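# Close the bag and leave it resting on the table

## Task

Close the bag completely and leave it lying flat on the table top: not leaning on either arm's base and with no part hanging past the table edge. Once the robot lets go, no part of the bag may sag or drop. A closure that stays shut only because the robot holds it does not count. Anything the robot is still touching at the end must not sink by more than about a fingernail's width when left alone, or the task fails.

## Robot and tools

Robot: two arms, left_arm and right_arm, each ending in a two-finger parallel gripper. Base positions in the scene frame: left_arm at (-0.043, +0.340, 0) m with quat_wxyz (+0.999, 0, 0, -0.046); right_arm at (-0.044, -0.312, 0) m with quat_wxyz (+1.000, 0, 0, +0.028). The names are labels only; left_arm sits on the +y side.

Frame: a single scene frame. The origin is on the table top midway between the bases, +x points out over the table, +z points up. Positions are in metres. Orientations are quaternions written w first (qw, qx, qy, qz). Each gripper's fingers point along its own +z axis and close along its own y axis. end_effector_position is the point between the finger pads, about 1 cm short of the fingertips. Printed hand positions can be slightly wrong, more so at long reach.

The row: every motion command uses a row of 16 numbers covering both arms, even if only one moves: left_arm x, y, z, qw, qx, qy, qz, opening, then right_arm x, y, z, qw, qx, qy, qz, opening. x, y, z and the quaternion are an absolute target pose for that gripper in the scene frame, not an offset. Opening runs from -1 (closed) to +1 (fully open, 0.093 m); pads meet near -0.94 and each millimetre of object width adds about 0.0208. To hold something, keep sending the same closing number. To keep an arm still, repeat its last reported pose and desired opening in every call; to keep an orientation, resend the same quaternion rather than copying a drifted reading.

Tools:
- execute_actions(actions): a list of up to 15 actions; each action is a list of up to 15 rows, one row per control step of 1/30 s; a short action repeats its final row to fill 15 steps. An empty list just returns the state and images. An action is rejected for both arms if any target lies more than 0.6 m from that gripper's current position along any of its own axes; if the first action fails this or any action is malformed, nothing runs.
- move(target, speed, blocking): target is one 16-number row; each gripper travels in a straight line toward its pose, both finishing together, over 0.5 to 10 s (cut off at 10 s). speed is in m/s, 0.002 to 0.5, default 0.25; turning is capped at twice that in rad/s. Openings are applied at the start. Paths ignore obstacles and the other arm, and grippers can lag, wander or overshoot speed, especially with the arm nearly straight. Faster contact and targets set further past a contact push harder. blocking=false returns after 0.5 s while motion continues; then call wait(0) or stop before sending anything else.
- wait(seconds): 0 to 10 s, arms keep their last command; returns early when a running move ends.
- stop(): brakes a running move; needs braking room; fingers keep moving.
- zoom_image(camera, region): region [x0, y0, x1, y1] in pixels of that camera's last image, at most 504 by 504. Cameras: cam_head_left, cam_head_right, cam_high, cam_left_wrist, cam_right_wrist, all 896x504.
- read_manual(section): only "licences"; no motion.
- finished_scene(scene): pass the current scene number to end it irreversibly; the result says whether the goal was met. Answering without a tool call also ends things.

Controller behaviour: each step the commanded pose is clipped to within 70 mm and 16 degrees of the measured pose, so distant targets take several actions; after an action the arm only goes as far as its last clipped pose. Position wins over orientation when both cannot be met. Joint friction may leave the gripper up to about 31 mm off, and tiny commands may do nothing. Elbows never fully straighten. Joint ranges (rad): waist -2.618 to 3.054, shoulder 0 to 3.142, elbow 0 to 3.142, wrist pitch -1.571 to 1.571, wrist yaw -1.571 to 1.571, wrist roll -2.094 to 2.094.

Reading results: the state line `left_arm: …` | `right_arm: …` gives each gripper's position and quaternion. "Hand target" lines show the pose the controller is now heading for. grip_measured is the finger motor position on the opening scale (each gripper may be offset by up to about 0.02); it keeps moving toward the command after the pads touch, so it barely reveals contact. Joint positions end with the opening in metres, floored at zero. Step readings list positions at some control steps; HELD with an arm label means that arm's command was held back. A "pose unreachable" line means the clearance check altered or blocked that arm's command. The move: line reports the ending (done, off_target, moving, held, fault) and limits (paced = the sent pose was clipped; held = some steps were blocked, after which the arm may surge faster than speed), plus each gripper's distance from its target. MOTOR HOT appears at 75 °C; at 90 °C the arm is halted for 10 s, and at 100 °C it goes limp and falls; these show as OVER-TEMPERATURE FAULT lines. Grip force reaches about 50 to 62 N per pad, less on thin parts.

Avoid: arms colliding or pressing on each other, knocking anything off the table, dropping, slipping, slamming or shoving hard. Brief external tugs on held items or pushes on loose ones may happen. The robot keeps its last command while you are composing a reply.

Each tool is called after "Emit:" by a JSON object that holds its "fn" and its "kwargs", one argument or row to a line.

## Session

Emit:
{"fn": "execute_actions", "kwargs": {
  "actions": []
}}

Scene clock: 0.00 s.
left_arm: end_effector_position=(+0.1848, +0.5006, +0.1912) grip_measured=+0.988 end_effector_quat_wxyz=(+0.178, -0.545, +0.790, +0.216) | right_arm: end_effector_position=(+0.2029, +0.0568, +0.2319) grip_measured=+1.000 end_effector_quat_wxyz=(+0.026, -0.326, +0.793, +0.514)
Joint positions: left_arm=[ 0.404  1.356  1.25  -1.223 -0.518 -0.832  0.093] | right_arm=[ 0.601  1.821  1.603 -0.825 -0.994  0.168  0.093]
Joint velocities: left_arm=[ 0.002  0.002 -0.007 -0.007  0.051  0.022  0.001] | right_arm=[ 0.002 -0.007 -0.002  0.022 -0.022 -0.007  0.   ]
Motor temperatures (°C, as the motors report them): left_arm=[30 28 31 28 27 30] | right_arm=[28 29 27 29 30 30]
Hand target (left_arm): +0.185, +0.501, +0.191; +0.178, -0.545, +0.790, +0.216
Hand target (right_arm): +0.203, +0.057, +0.232; +0.026, -0.326, +0.793, +0.514

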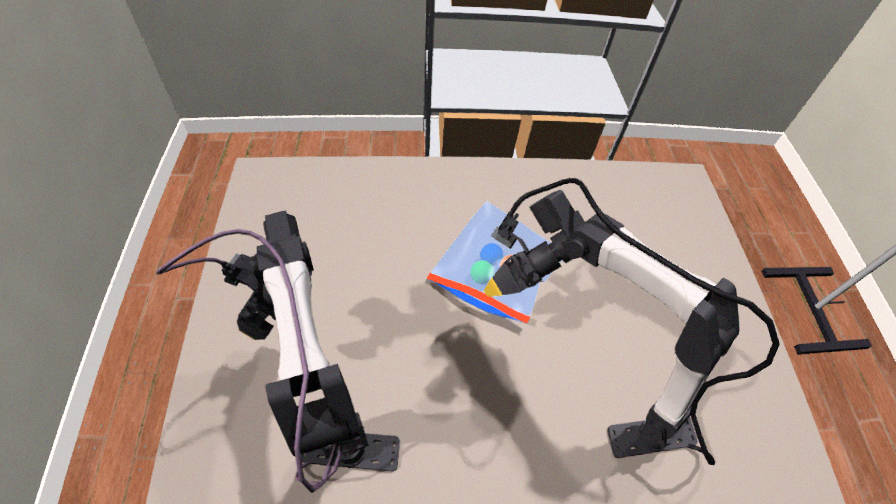

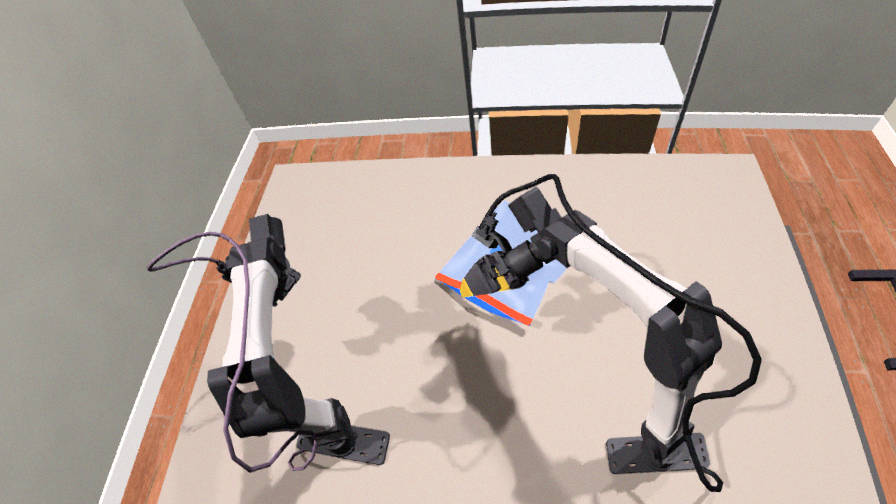

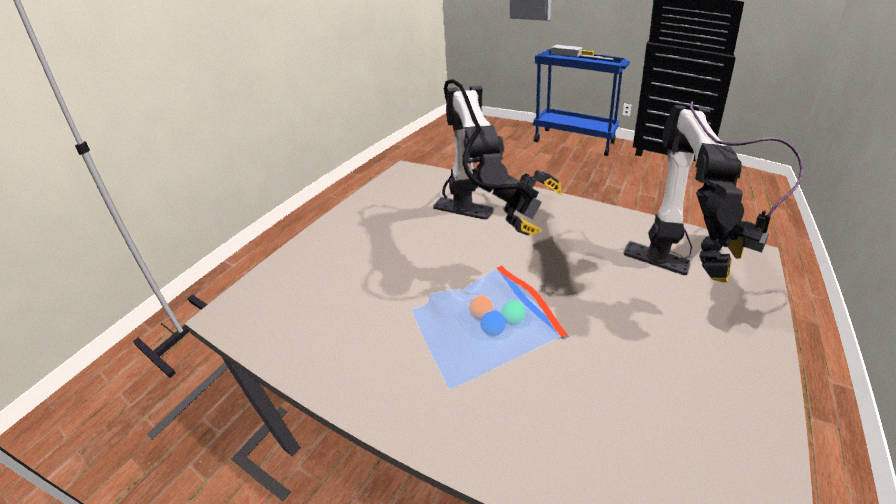

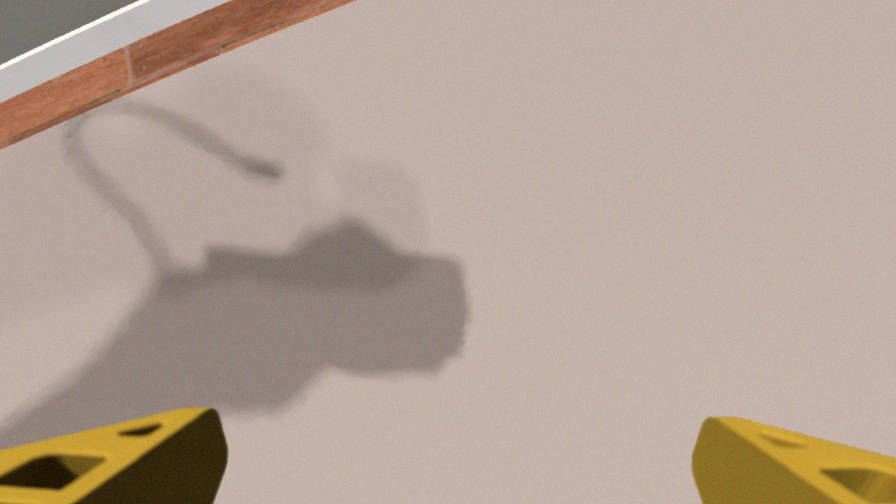

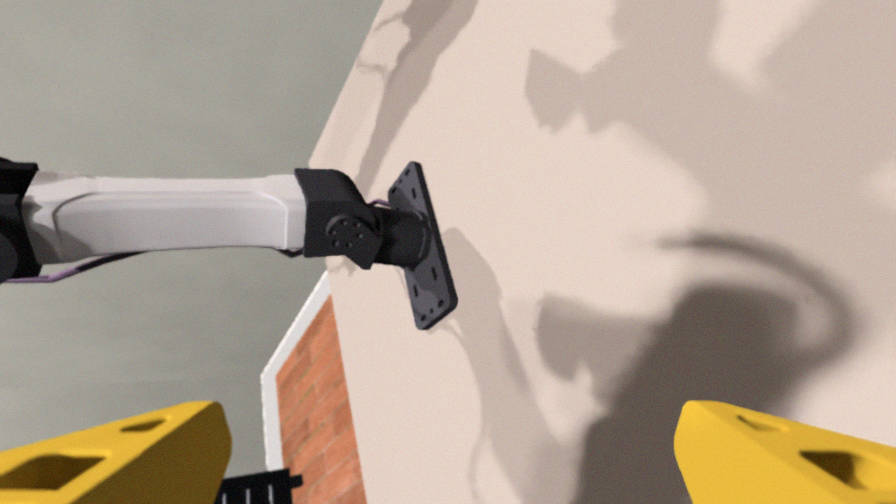

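Emit:
{"fn": "zoom_image", "kwargs": {
  "camera": "cam_high",
  "region": [380, 230, 620, 410]
}}

Emit:
{"fn": "zoom_image", "kwargs": {
  "camera": "cam_head_left",
  "region": [400, 180, 600, 340]
}}

Region (380, 230, 620, 410) of cam_high's 896x504 image, scaled by 2.100, with more detail than that image has; it fills the top 378 rows of this view, and the rest is white.

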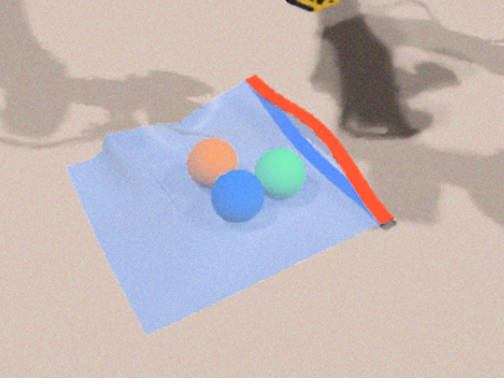

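Region (400, 180, 600, 340) of cam_head_left's 896x504 image, scaled by 2.520, with more detail than that image has; it fills the top 403 rows of this view, and the rest is white.

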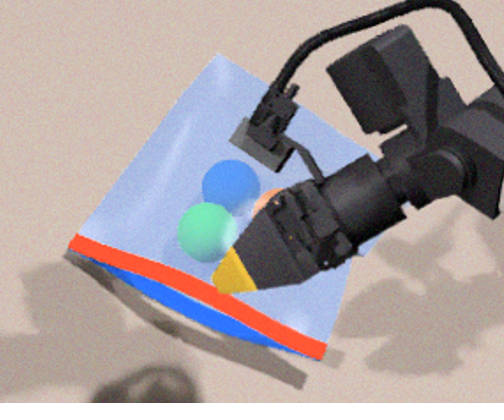

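Emit:
{"fn": "move", "kwargs": {
  "target": [0.30, 0.10, 0.30, 0.2164, 0, 0.9763, 0, 1, 0.22, -0.22, 0.28, 0.2164, 0, 0.9763, 0, 1],
  "speed": 0.3
}}

Scene clock: 6.10 s.
left_arm: end_effector_position=(+0.3058, +0.1067, +0.3002) grip_measured=+0.988 end_effector_quat_wxyz=(+0.263, -0.002, +0.965, -0.009) | right_arm: end_effector_position=(+0.2253, -0.2128, +0.2656) grip_measured=+1.000 end_effector_quat_wxyz=(+0.199, -0.011, +0.980, -0.003)
Joint positions: left_arm=[-0.625  1.96   2.381 -1.563 -0.327 -0.65   0.093] | right_arm=[ 0.399  1.405  1.643 -1.445  0.174  0.401  0.093]
Joint velocities: left_arm=[ 0.002 -0.007  0.007 -0.007  0.051  0.022  0.001] | right_arm=[ 0.002 -0.007  0.002 -0.095  0.066  0.051  0.   ]
Motor temperatures (°C, as the motors report them): left_arm=[30 29 32 29 27 30] | right_arm=[28 31 28 29 30 30]
Hand target (left_arm): +0.305, +0.103, +0.298; +0.256, +0.007, +0.967, -0.010
Hand target (right_arm): +0.224, -0.218, +0.278; +0.216, -0.001, +0.976, -0.002
Off the commanded pose (left_arm): 0.009 m, 6 deg.
Off the commanded pose (right_arm): 0.017 m, 2 deg.
joint sent to its limit (left arm) — the command would take joint 4 (wrist pitch) past its lower limit, so that joint was sent only as far as its limit.
move: off_target (left_arm, right_arm)

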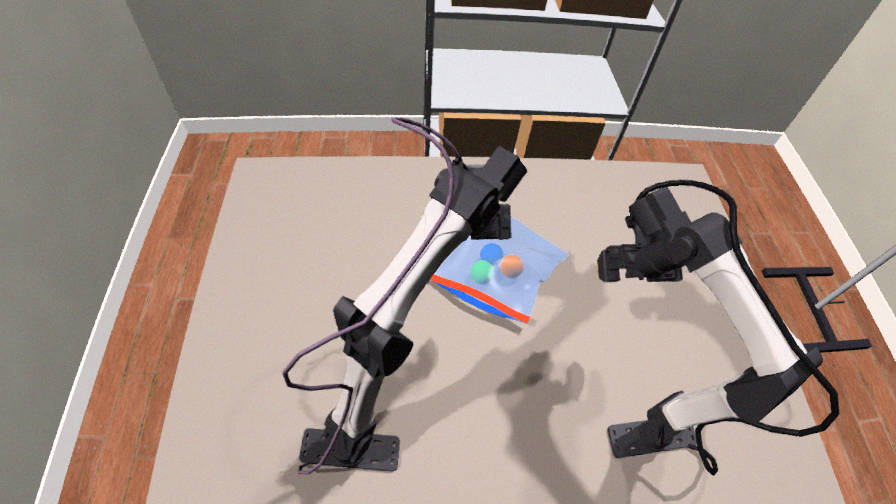

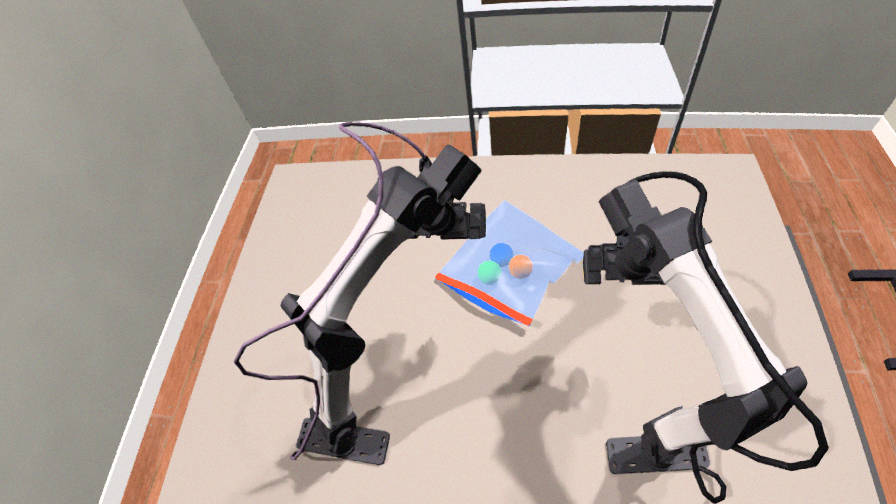

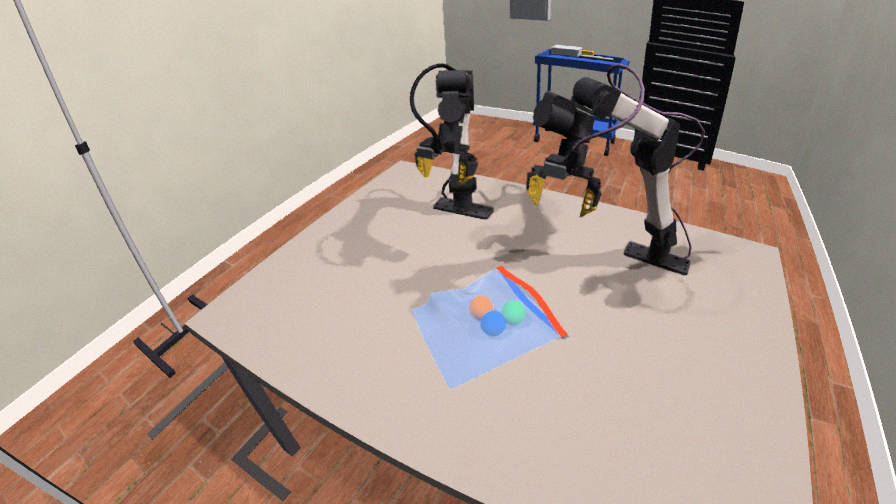

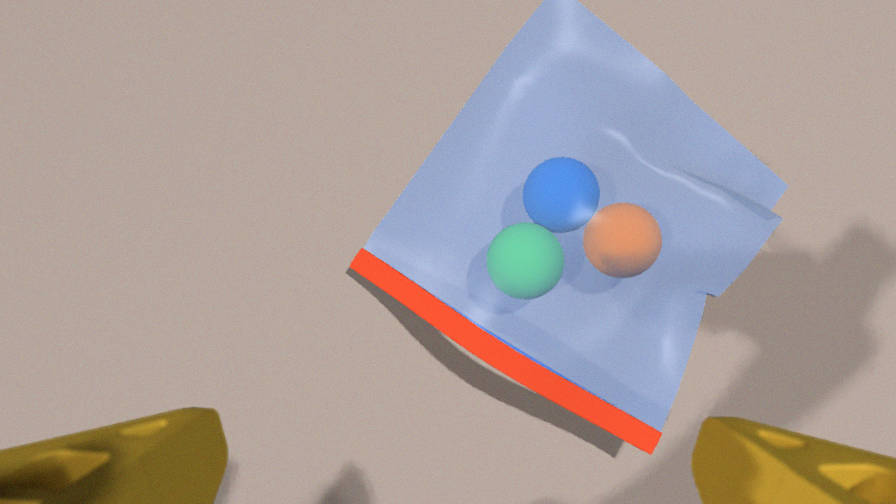

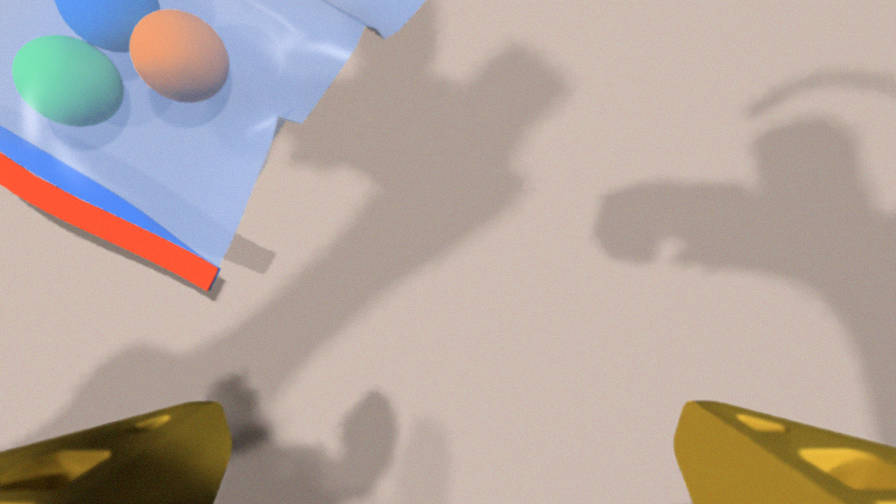

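Emit:
{"fn": "move", "kwargs": {
  "target": [0.351, 0.155, 0.08, 0.1258, 0.2649, 0.9553, -0.0349, -0.5, 0.245, -0.021, 0.08, 0.1258, 0.2649, 0.9553, -0.0349, -0.5],
  "speed": 0.25
}}

Scene clock: 18.93 s.
left_arm: end_effector_position=(+0.3504, +0.1550, +0.0893) grip_measured=-0.497 end_effector_quat_wxyz=(+0.134, +0.262, +0.955, -0.035) | right_arm: end_effector_position=(+0.2407, -0.0266, +0.0797) grip_measured=-0.498 end_effector_quat_wxyz=(+0.123, +0.264, +0.956, -0.038)
Joint positions: left_arm=[-0.336  1.956  1.574 -0.913  0.025  0.103  0.021] | right_arm=[ 0.837  2.06   1.701 -1.183  0.257  1.428  0.021]
Joint velocities: left_arm=[ 0.002 -0.012 -0.012 -0.095  0.007  0.11  -0.   ] | right_arm=[ 0.012 -0.002  0.007 -0.022 -0.037  0.051 -0.001]
Motor temperatures (°C, as the motors report them): left_arm=[30 32 33 30 27 30] | right_arm=[28 33 31 30 30 30]
Hand target (left_arm): +0.347, +0.157, +0.080; +0.123, +0.265, +0.955, -0.038
Hand target (right_arm): +0.242, -0.021, +0.080; +0.122, +0.266, +0.956, -0.034
Off the commanded pose (left_arm): 0.009 m, 1 deg.
Off the commanded pose (right_arm): 0.007 m, 1 deg.
move: done

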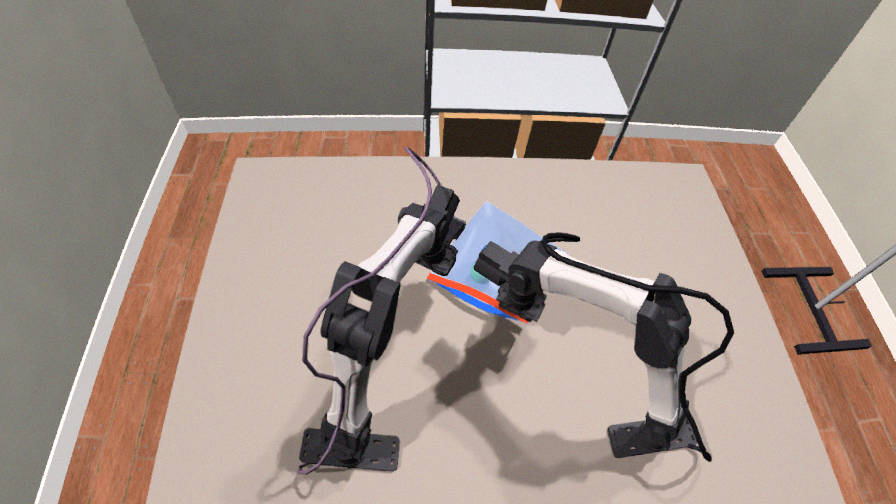

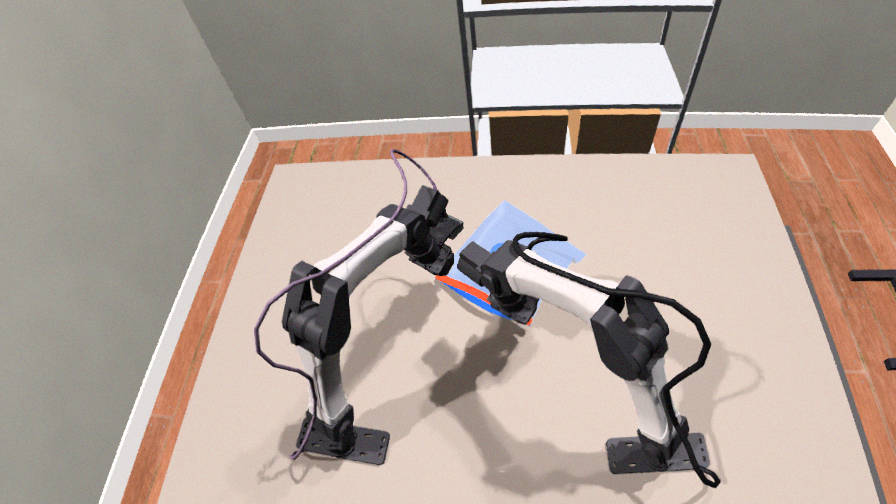

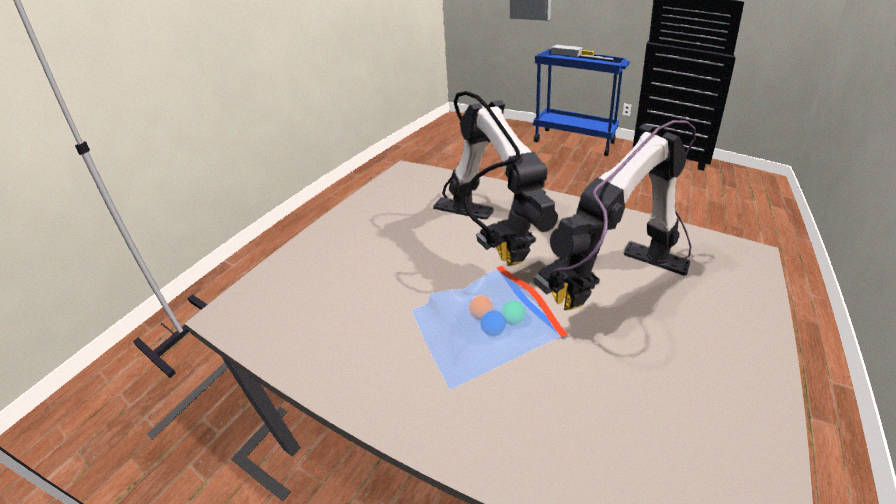

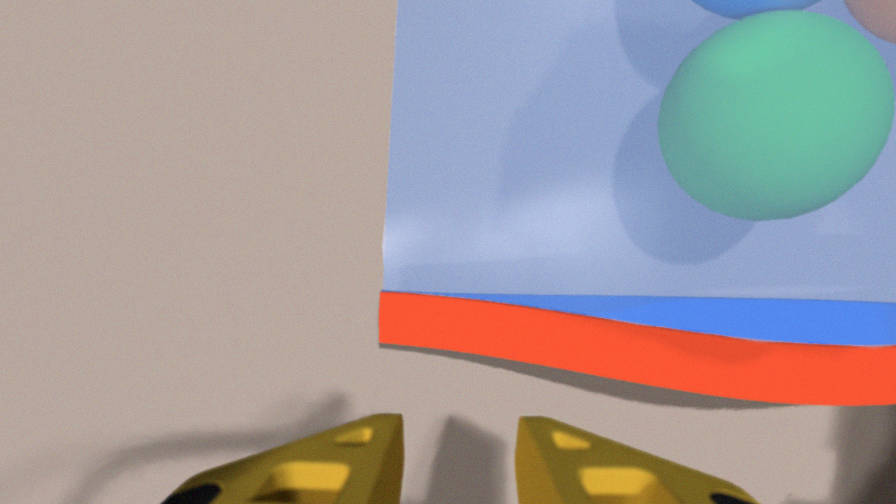

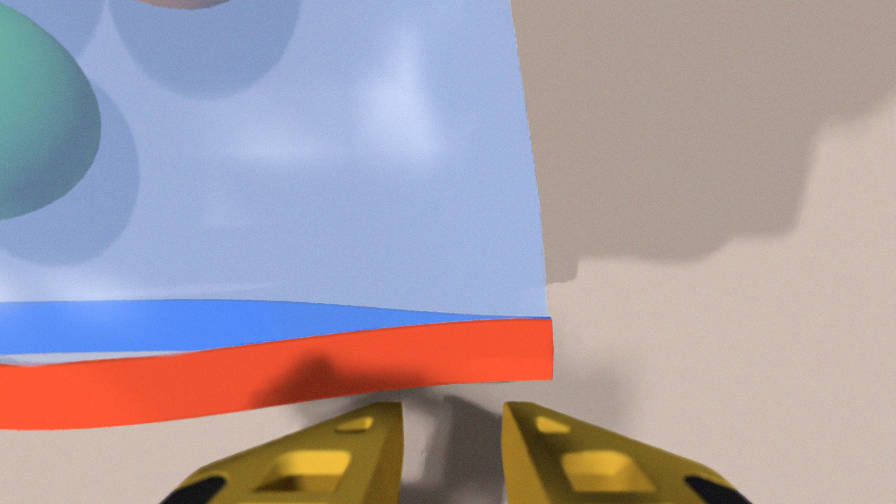

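Emit:
{"fn": "move", "kwargs": {
  "target": [0.351, 0.155, 0.004, 0.1258, 0.2649, 0.9553, -0.0349, -0.5, 0.238, -0.021, 0.004, 0.1258, 0.2649, 0.9553, -0.0349, -0.5],
  "speed": 0.08
}}

Scene clock: 22.27 s.
left_arm: end_effector_position=(+0.3569, +0.1518, +0.0198) grip_measured=-0.497 end_effector_quat_wxyz=(+0.142, +0.263, +0.954, -0.036) | right_arm: end_effector_position=(+0.2430, -0.0191, +0.0184) grip_measured=-0.498 end_effector_quat_wxyz=(+0.129, +0.267, +0.955, -0.024)
Joint positions: left_arm=[-0.336  2.04   1.404 -0.641  0.026  0.105  0.021] | right_arm=[ 0.844  2.116  1.535 -0.933  0.257  1.439  0.021]
Joint velocities: left_arm=[-0.022 -0.007 -0.012 -0.037  0.037 -0.037 -0.   ] | right_arm=[ 0.022 -0.007 -0.012 -0.007 -0.037 -0.081 -0.002]
Motor temperatures (°C, as the motors report them): left_arm=[30 33 34 30 27 30] | right_arm=[28 34 31 30 30 30]
Hand target (left_arm): +0.350, +0.156, +0.005; +0.126, +0.265, +0.955, -0.035
Hand target (right_arm): +0.238, -0.021, +0.004; +0.126, +0.265, +0.955, -0.035
Off the commanded pose (left_arm): 0.017 m, 2 deg.
Off the commanded pose (right_arm): 0.015 m, 1 deg.
move: off_target (left_arm, right_arm)

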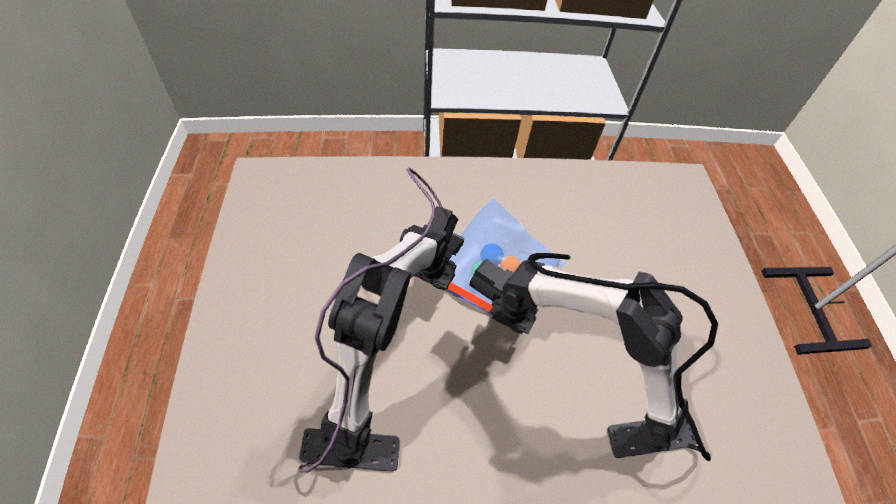

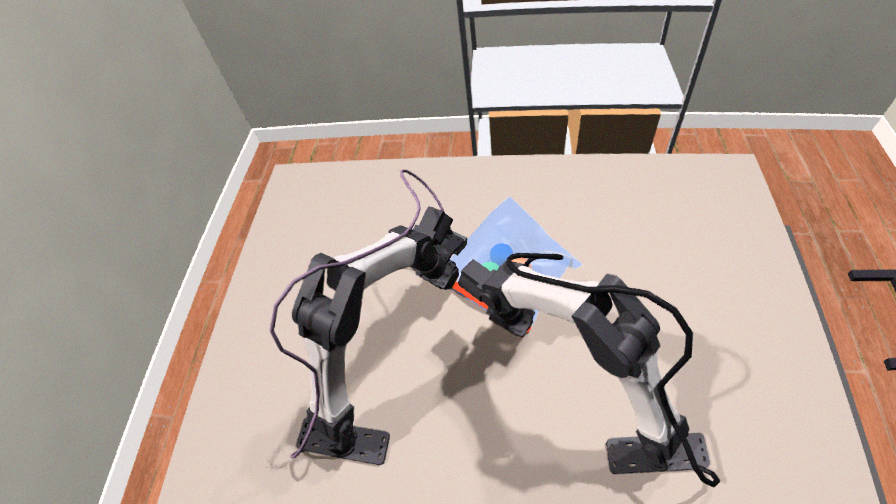

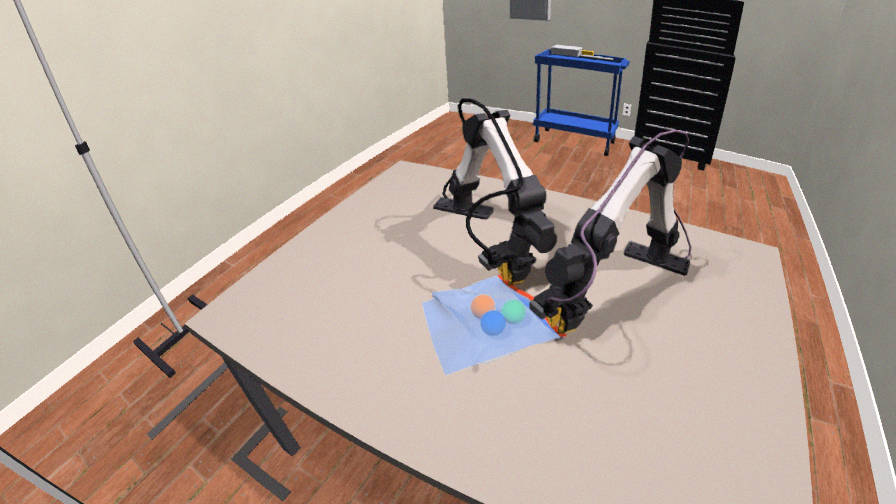

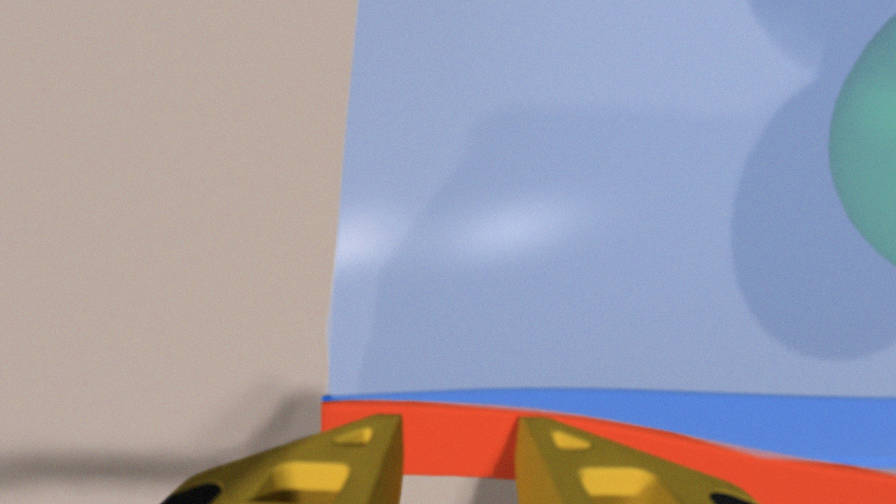

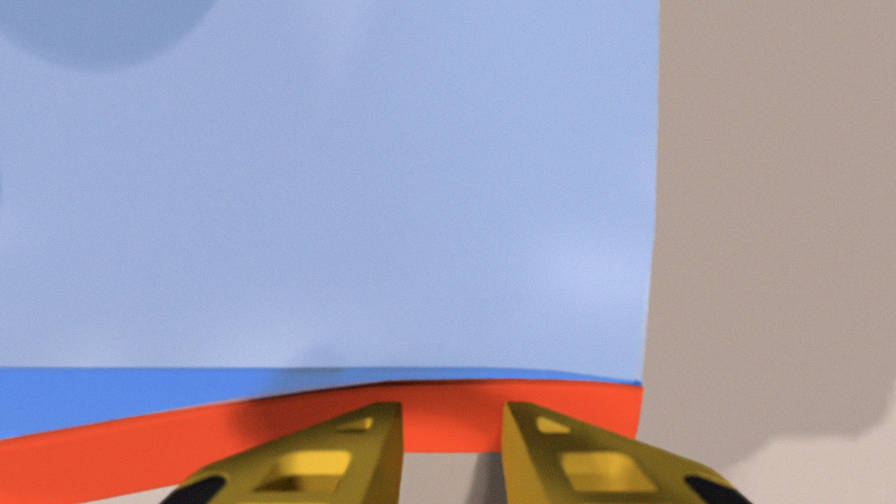

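Emit:
{"fn": "move", "kwargs": {
  "target": [0.351, 0.155, -0.012, 0.1258, 0.2649, 0.9553, -0.0349, -0.5, 0.240, -0.022, -0.012, 0.1258, 0.2649, 0.9553, -0.0349, -0.5],
  "speed": 0.05
}}

Scene clock: 24.33 s.
left_arm: end_effector_position=(+0.3643, +0.1484, +0.0129) grip_measured=-0.497 end_effector_quat_wxyz=(+0.159, +0.263, +0.951, -0.039) | right_arm: end_effector_position=(+0.2472, -0.0144, +0.0172) grip_measured=-0.498 end_effector_quat_wxyz=(+0.136, +0.269, +0.954, -0.011)
Joint positions: left_arm=[-0.336  2.055  1.387 -0.575  0.026  0.105  0.021] | right_arm=[ 0.844  2.116  1.528 -0.896  0.26   1.439  0.021]
Joint velocities: left_arm=[-0.002  0.007 -0.002  0.007  0.007  0.066 -0.001] | right_arm=[-0.012 -0.012  0.012  0.022 -0.037  0.022 -0.001]
Motor temperatures (°C, as the motors report them): left_arm=[30 33 34 30 27 30] | right_arm=[28 35 31 30 30 30]
Hand target (left_arm): +0.350, +0.155, -0.011; +0.126, +0.265, +0.955, -0.035
Hand target (right_arm): +0.239, -0.023, -0.010; +0.126, +0.265, +0.955, -0.035
Off the commanded pose (left_arm): 0.029 m, 4 deg.
Off the commanded pose (right_arm): 0.031 m, 3 deg.
move: off_target (left_arm, right_arm)

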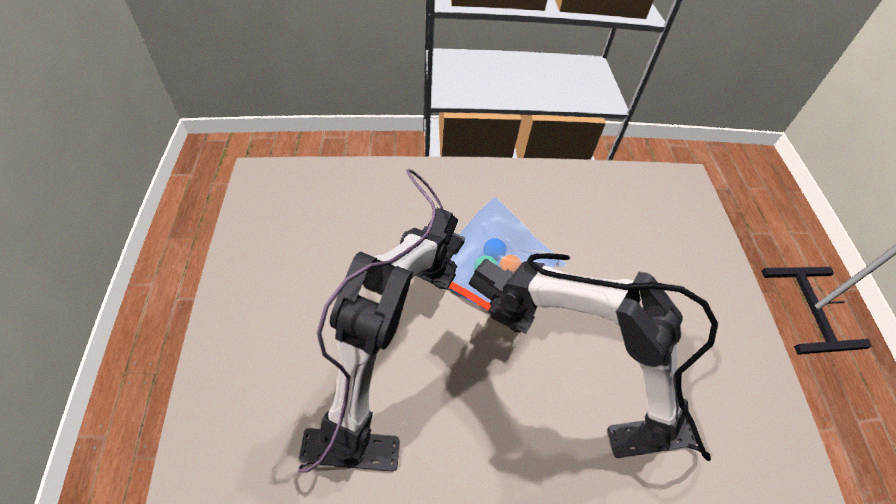

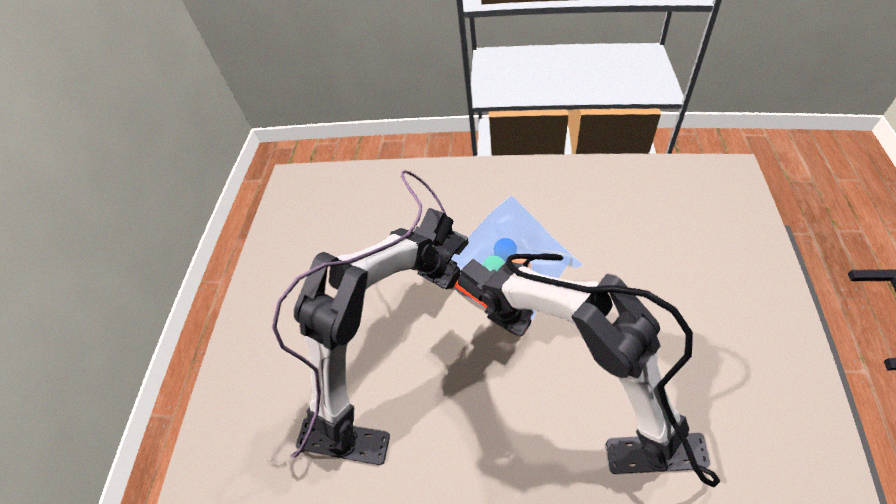

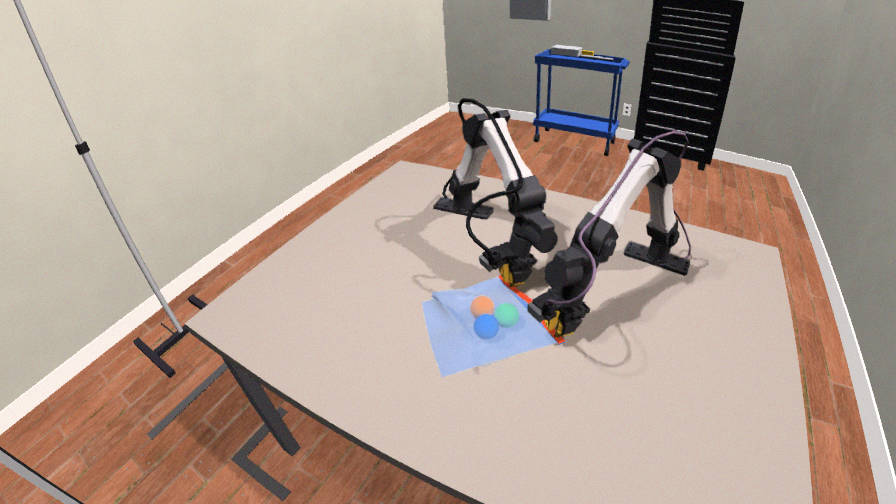

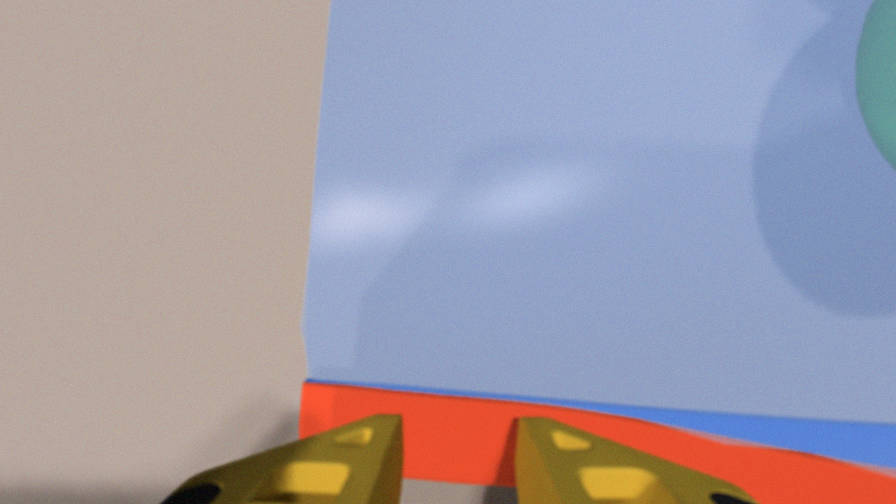

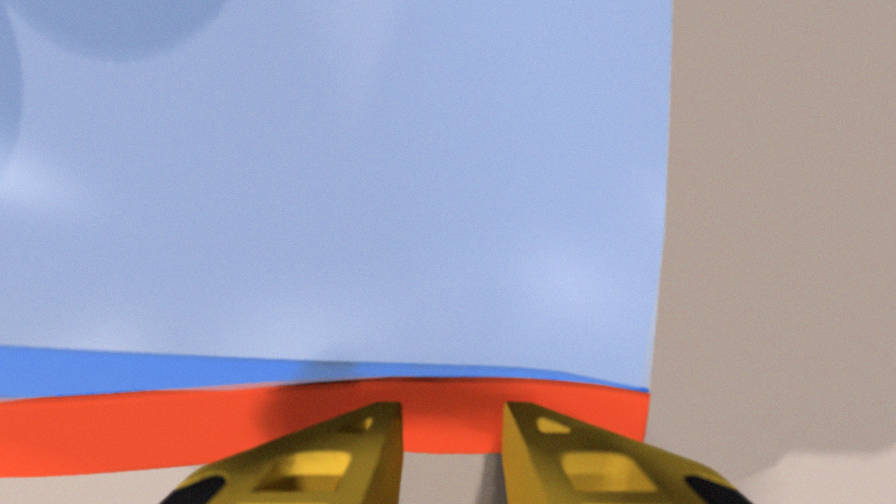

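Emit:
{"fn": "move", "kwargs": {
  "target": [0.362, 0.150, 0.07, 0.1258, 0.2649, 0.9553, -0.0349, -0.5, 0.246, -0.016, 0.07, 0.1258, 0.2649, 0.9553, -0.0349, -0.5],
  "speed": 0.1
}}

Scene clock: 26.50 s.
left_arm: end_effector_position=(+0.3604, +0.1502, +0.0642) grip_measured=-0.497 end_effector_quat_wxyz=(+0.123, +0.263, +0.956, -0.033) | right_arm: end_effector_position=(+0.2431, -0.0196, +0.0589) grip_measured=-0.498 end_effector_quat_wxyz=(+0.121, +0.264, +0.956, -0.046)
Joint positions: left_arm=[-0.336  2.034  1.59  -0.872  0.026  0.105  0.021] | right_arm=[ 0.844  2.116  1.703 -1.147  0.26   1.439  0.021]
Joint velocities: left_arm=[-0.007  0.002 -0.002 -0.051  0.037  0.081 -0.   ] | right_arm=[-0.017 -0.007 -0.017  0.037 -0.022  0.022  0.   ]
Motor temperatures (°C, as the motors report them): left_arm=[30 34 34 30 27 30] | right_arm=[28 36 31 30 30 30]
Hand target (left_arm): +0.363, +0.150, +0.070; +0.126, +0.265, +0.955, -0.035
Hand target (right_arm): +0.246, -0.016, +0.070; +0.126, +0.265, +0.955, -0.035
Off the commanded pose (left_arm): 0.006 m, 0 deg.
Off the commanded pose (right_arm): 0.012 m, 1 deg.
move: off_target (right_arm)

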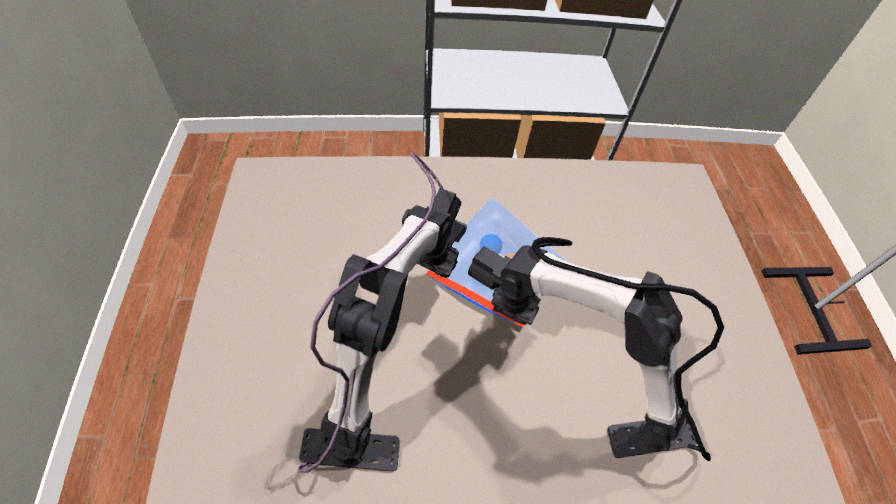

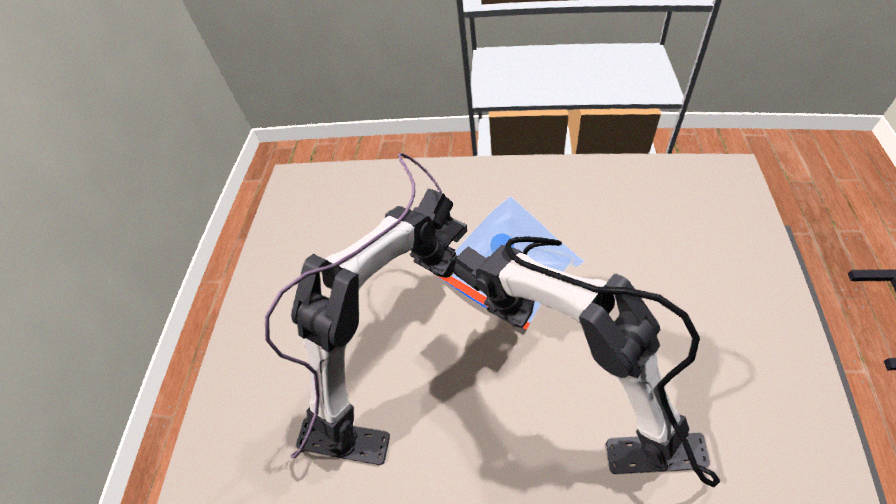

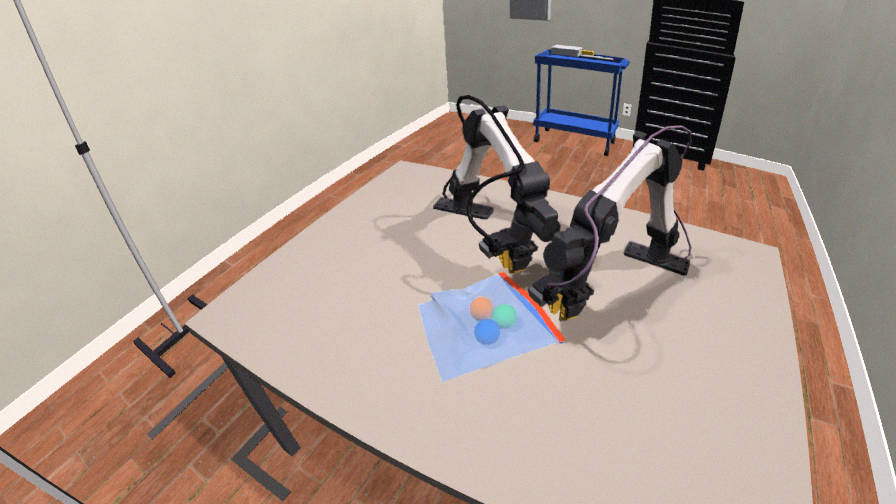

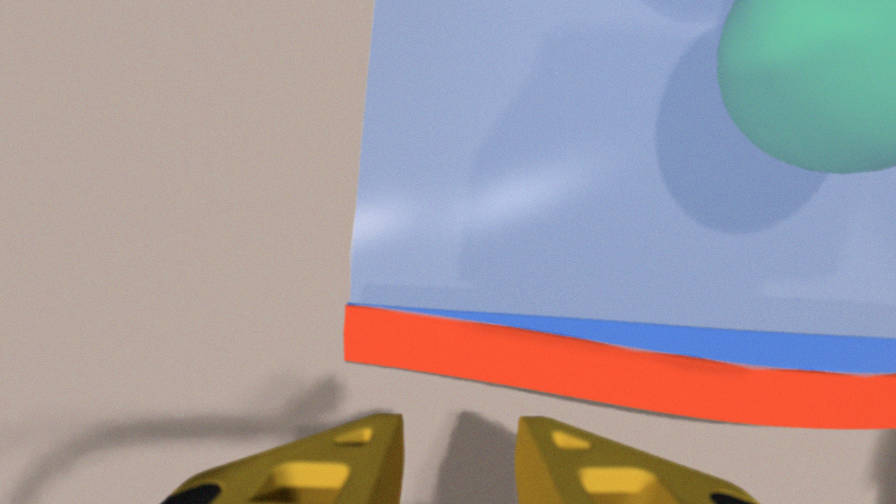

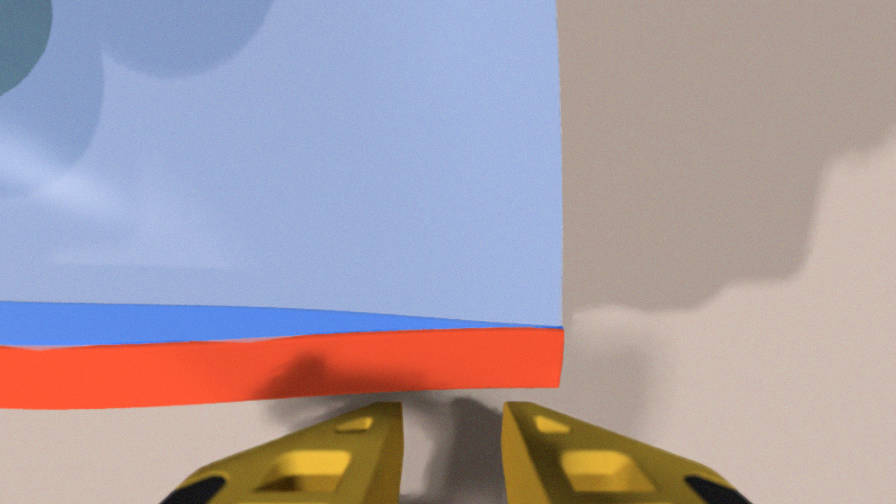

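Emit:
{"fn": "zoom_image", "kwargs": {
  "camera": "cam_right_wrist",
  "region": [100, 250, 600, 450]
}}

Emit:
{"fn": "zoom_image", "kwargs": {
  "camera": "cam_left_wrist",
  "region": [330, 260, 830, 460]
}}

Region (100, 250, 600, 450) of cam_right_wrist's 896x504 image, scaled by 1.008, with more detail than that image has; it fills the top 202 rows of this view, and the rest is white.

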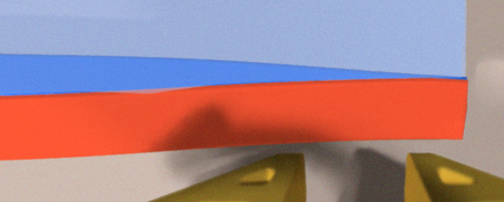

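Region (330, 260, 830, 460) of cam_left_wrist's 896x504 image, scaled by 1.008, with more detail than that image has; it fills the top 202 rows of this view, and the rest is white.

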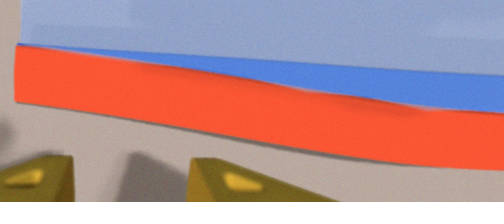

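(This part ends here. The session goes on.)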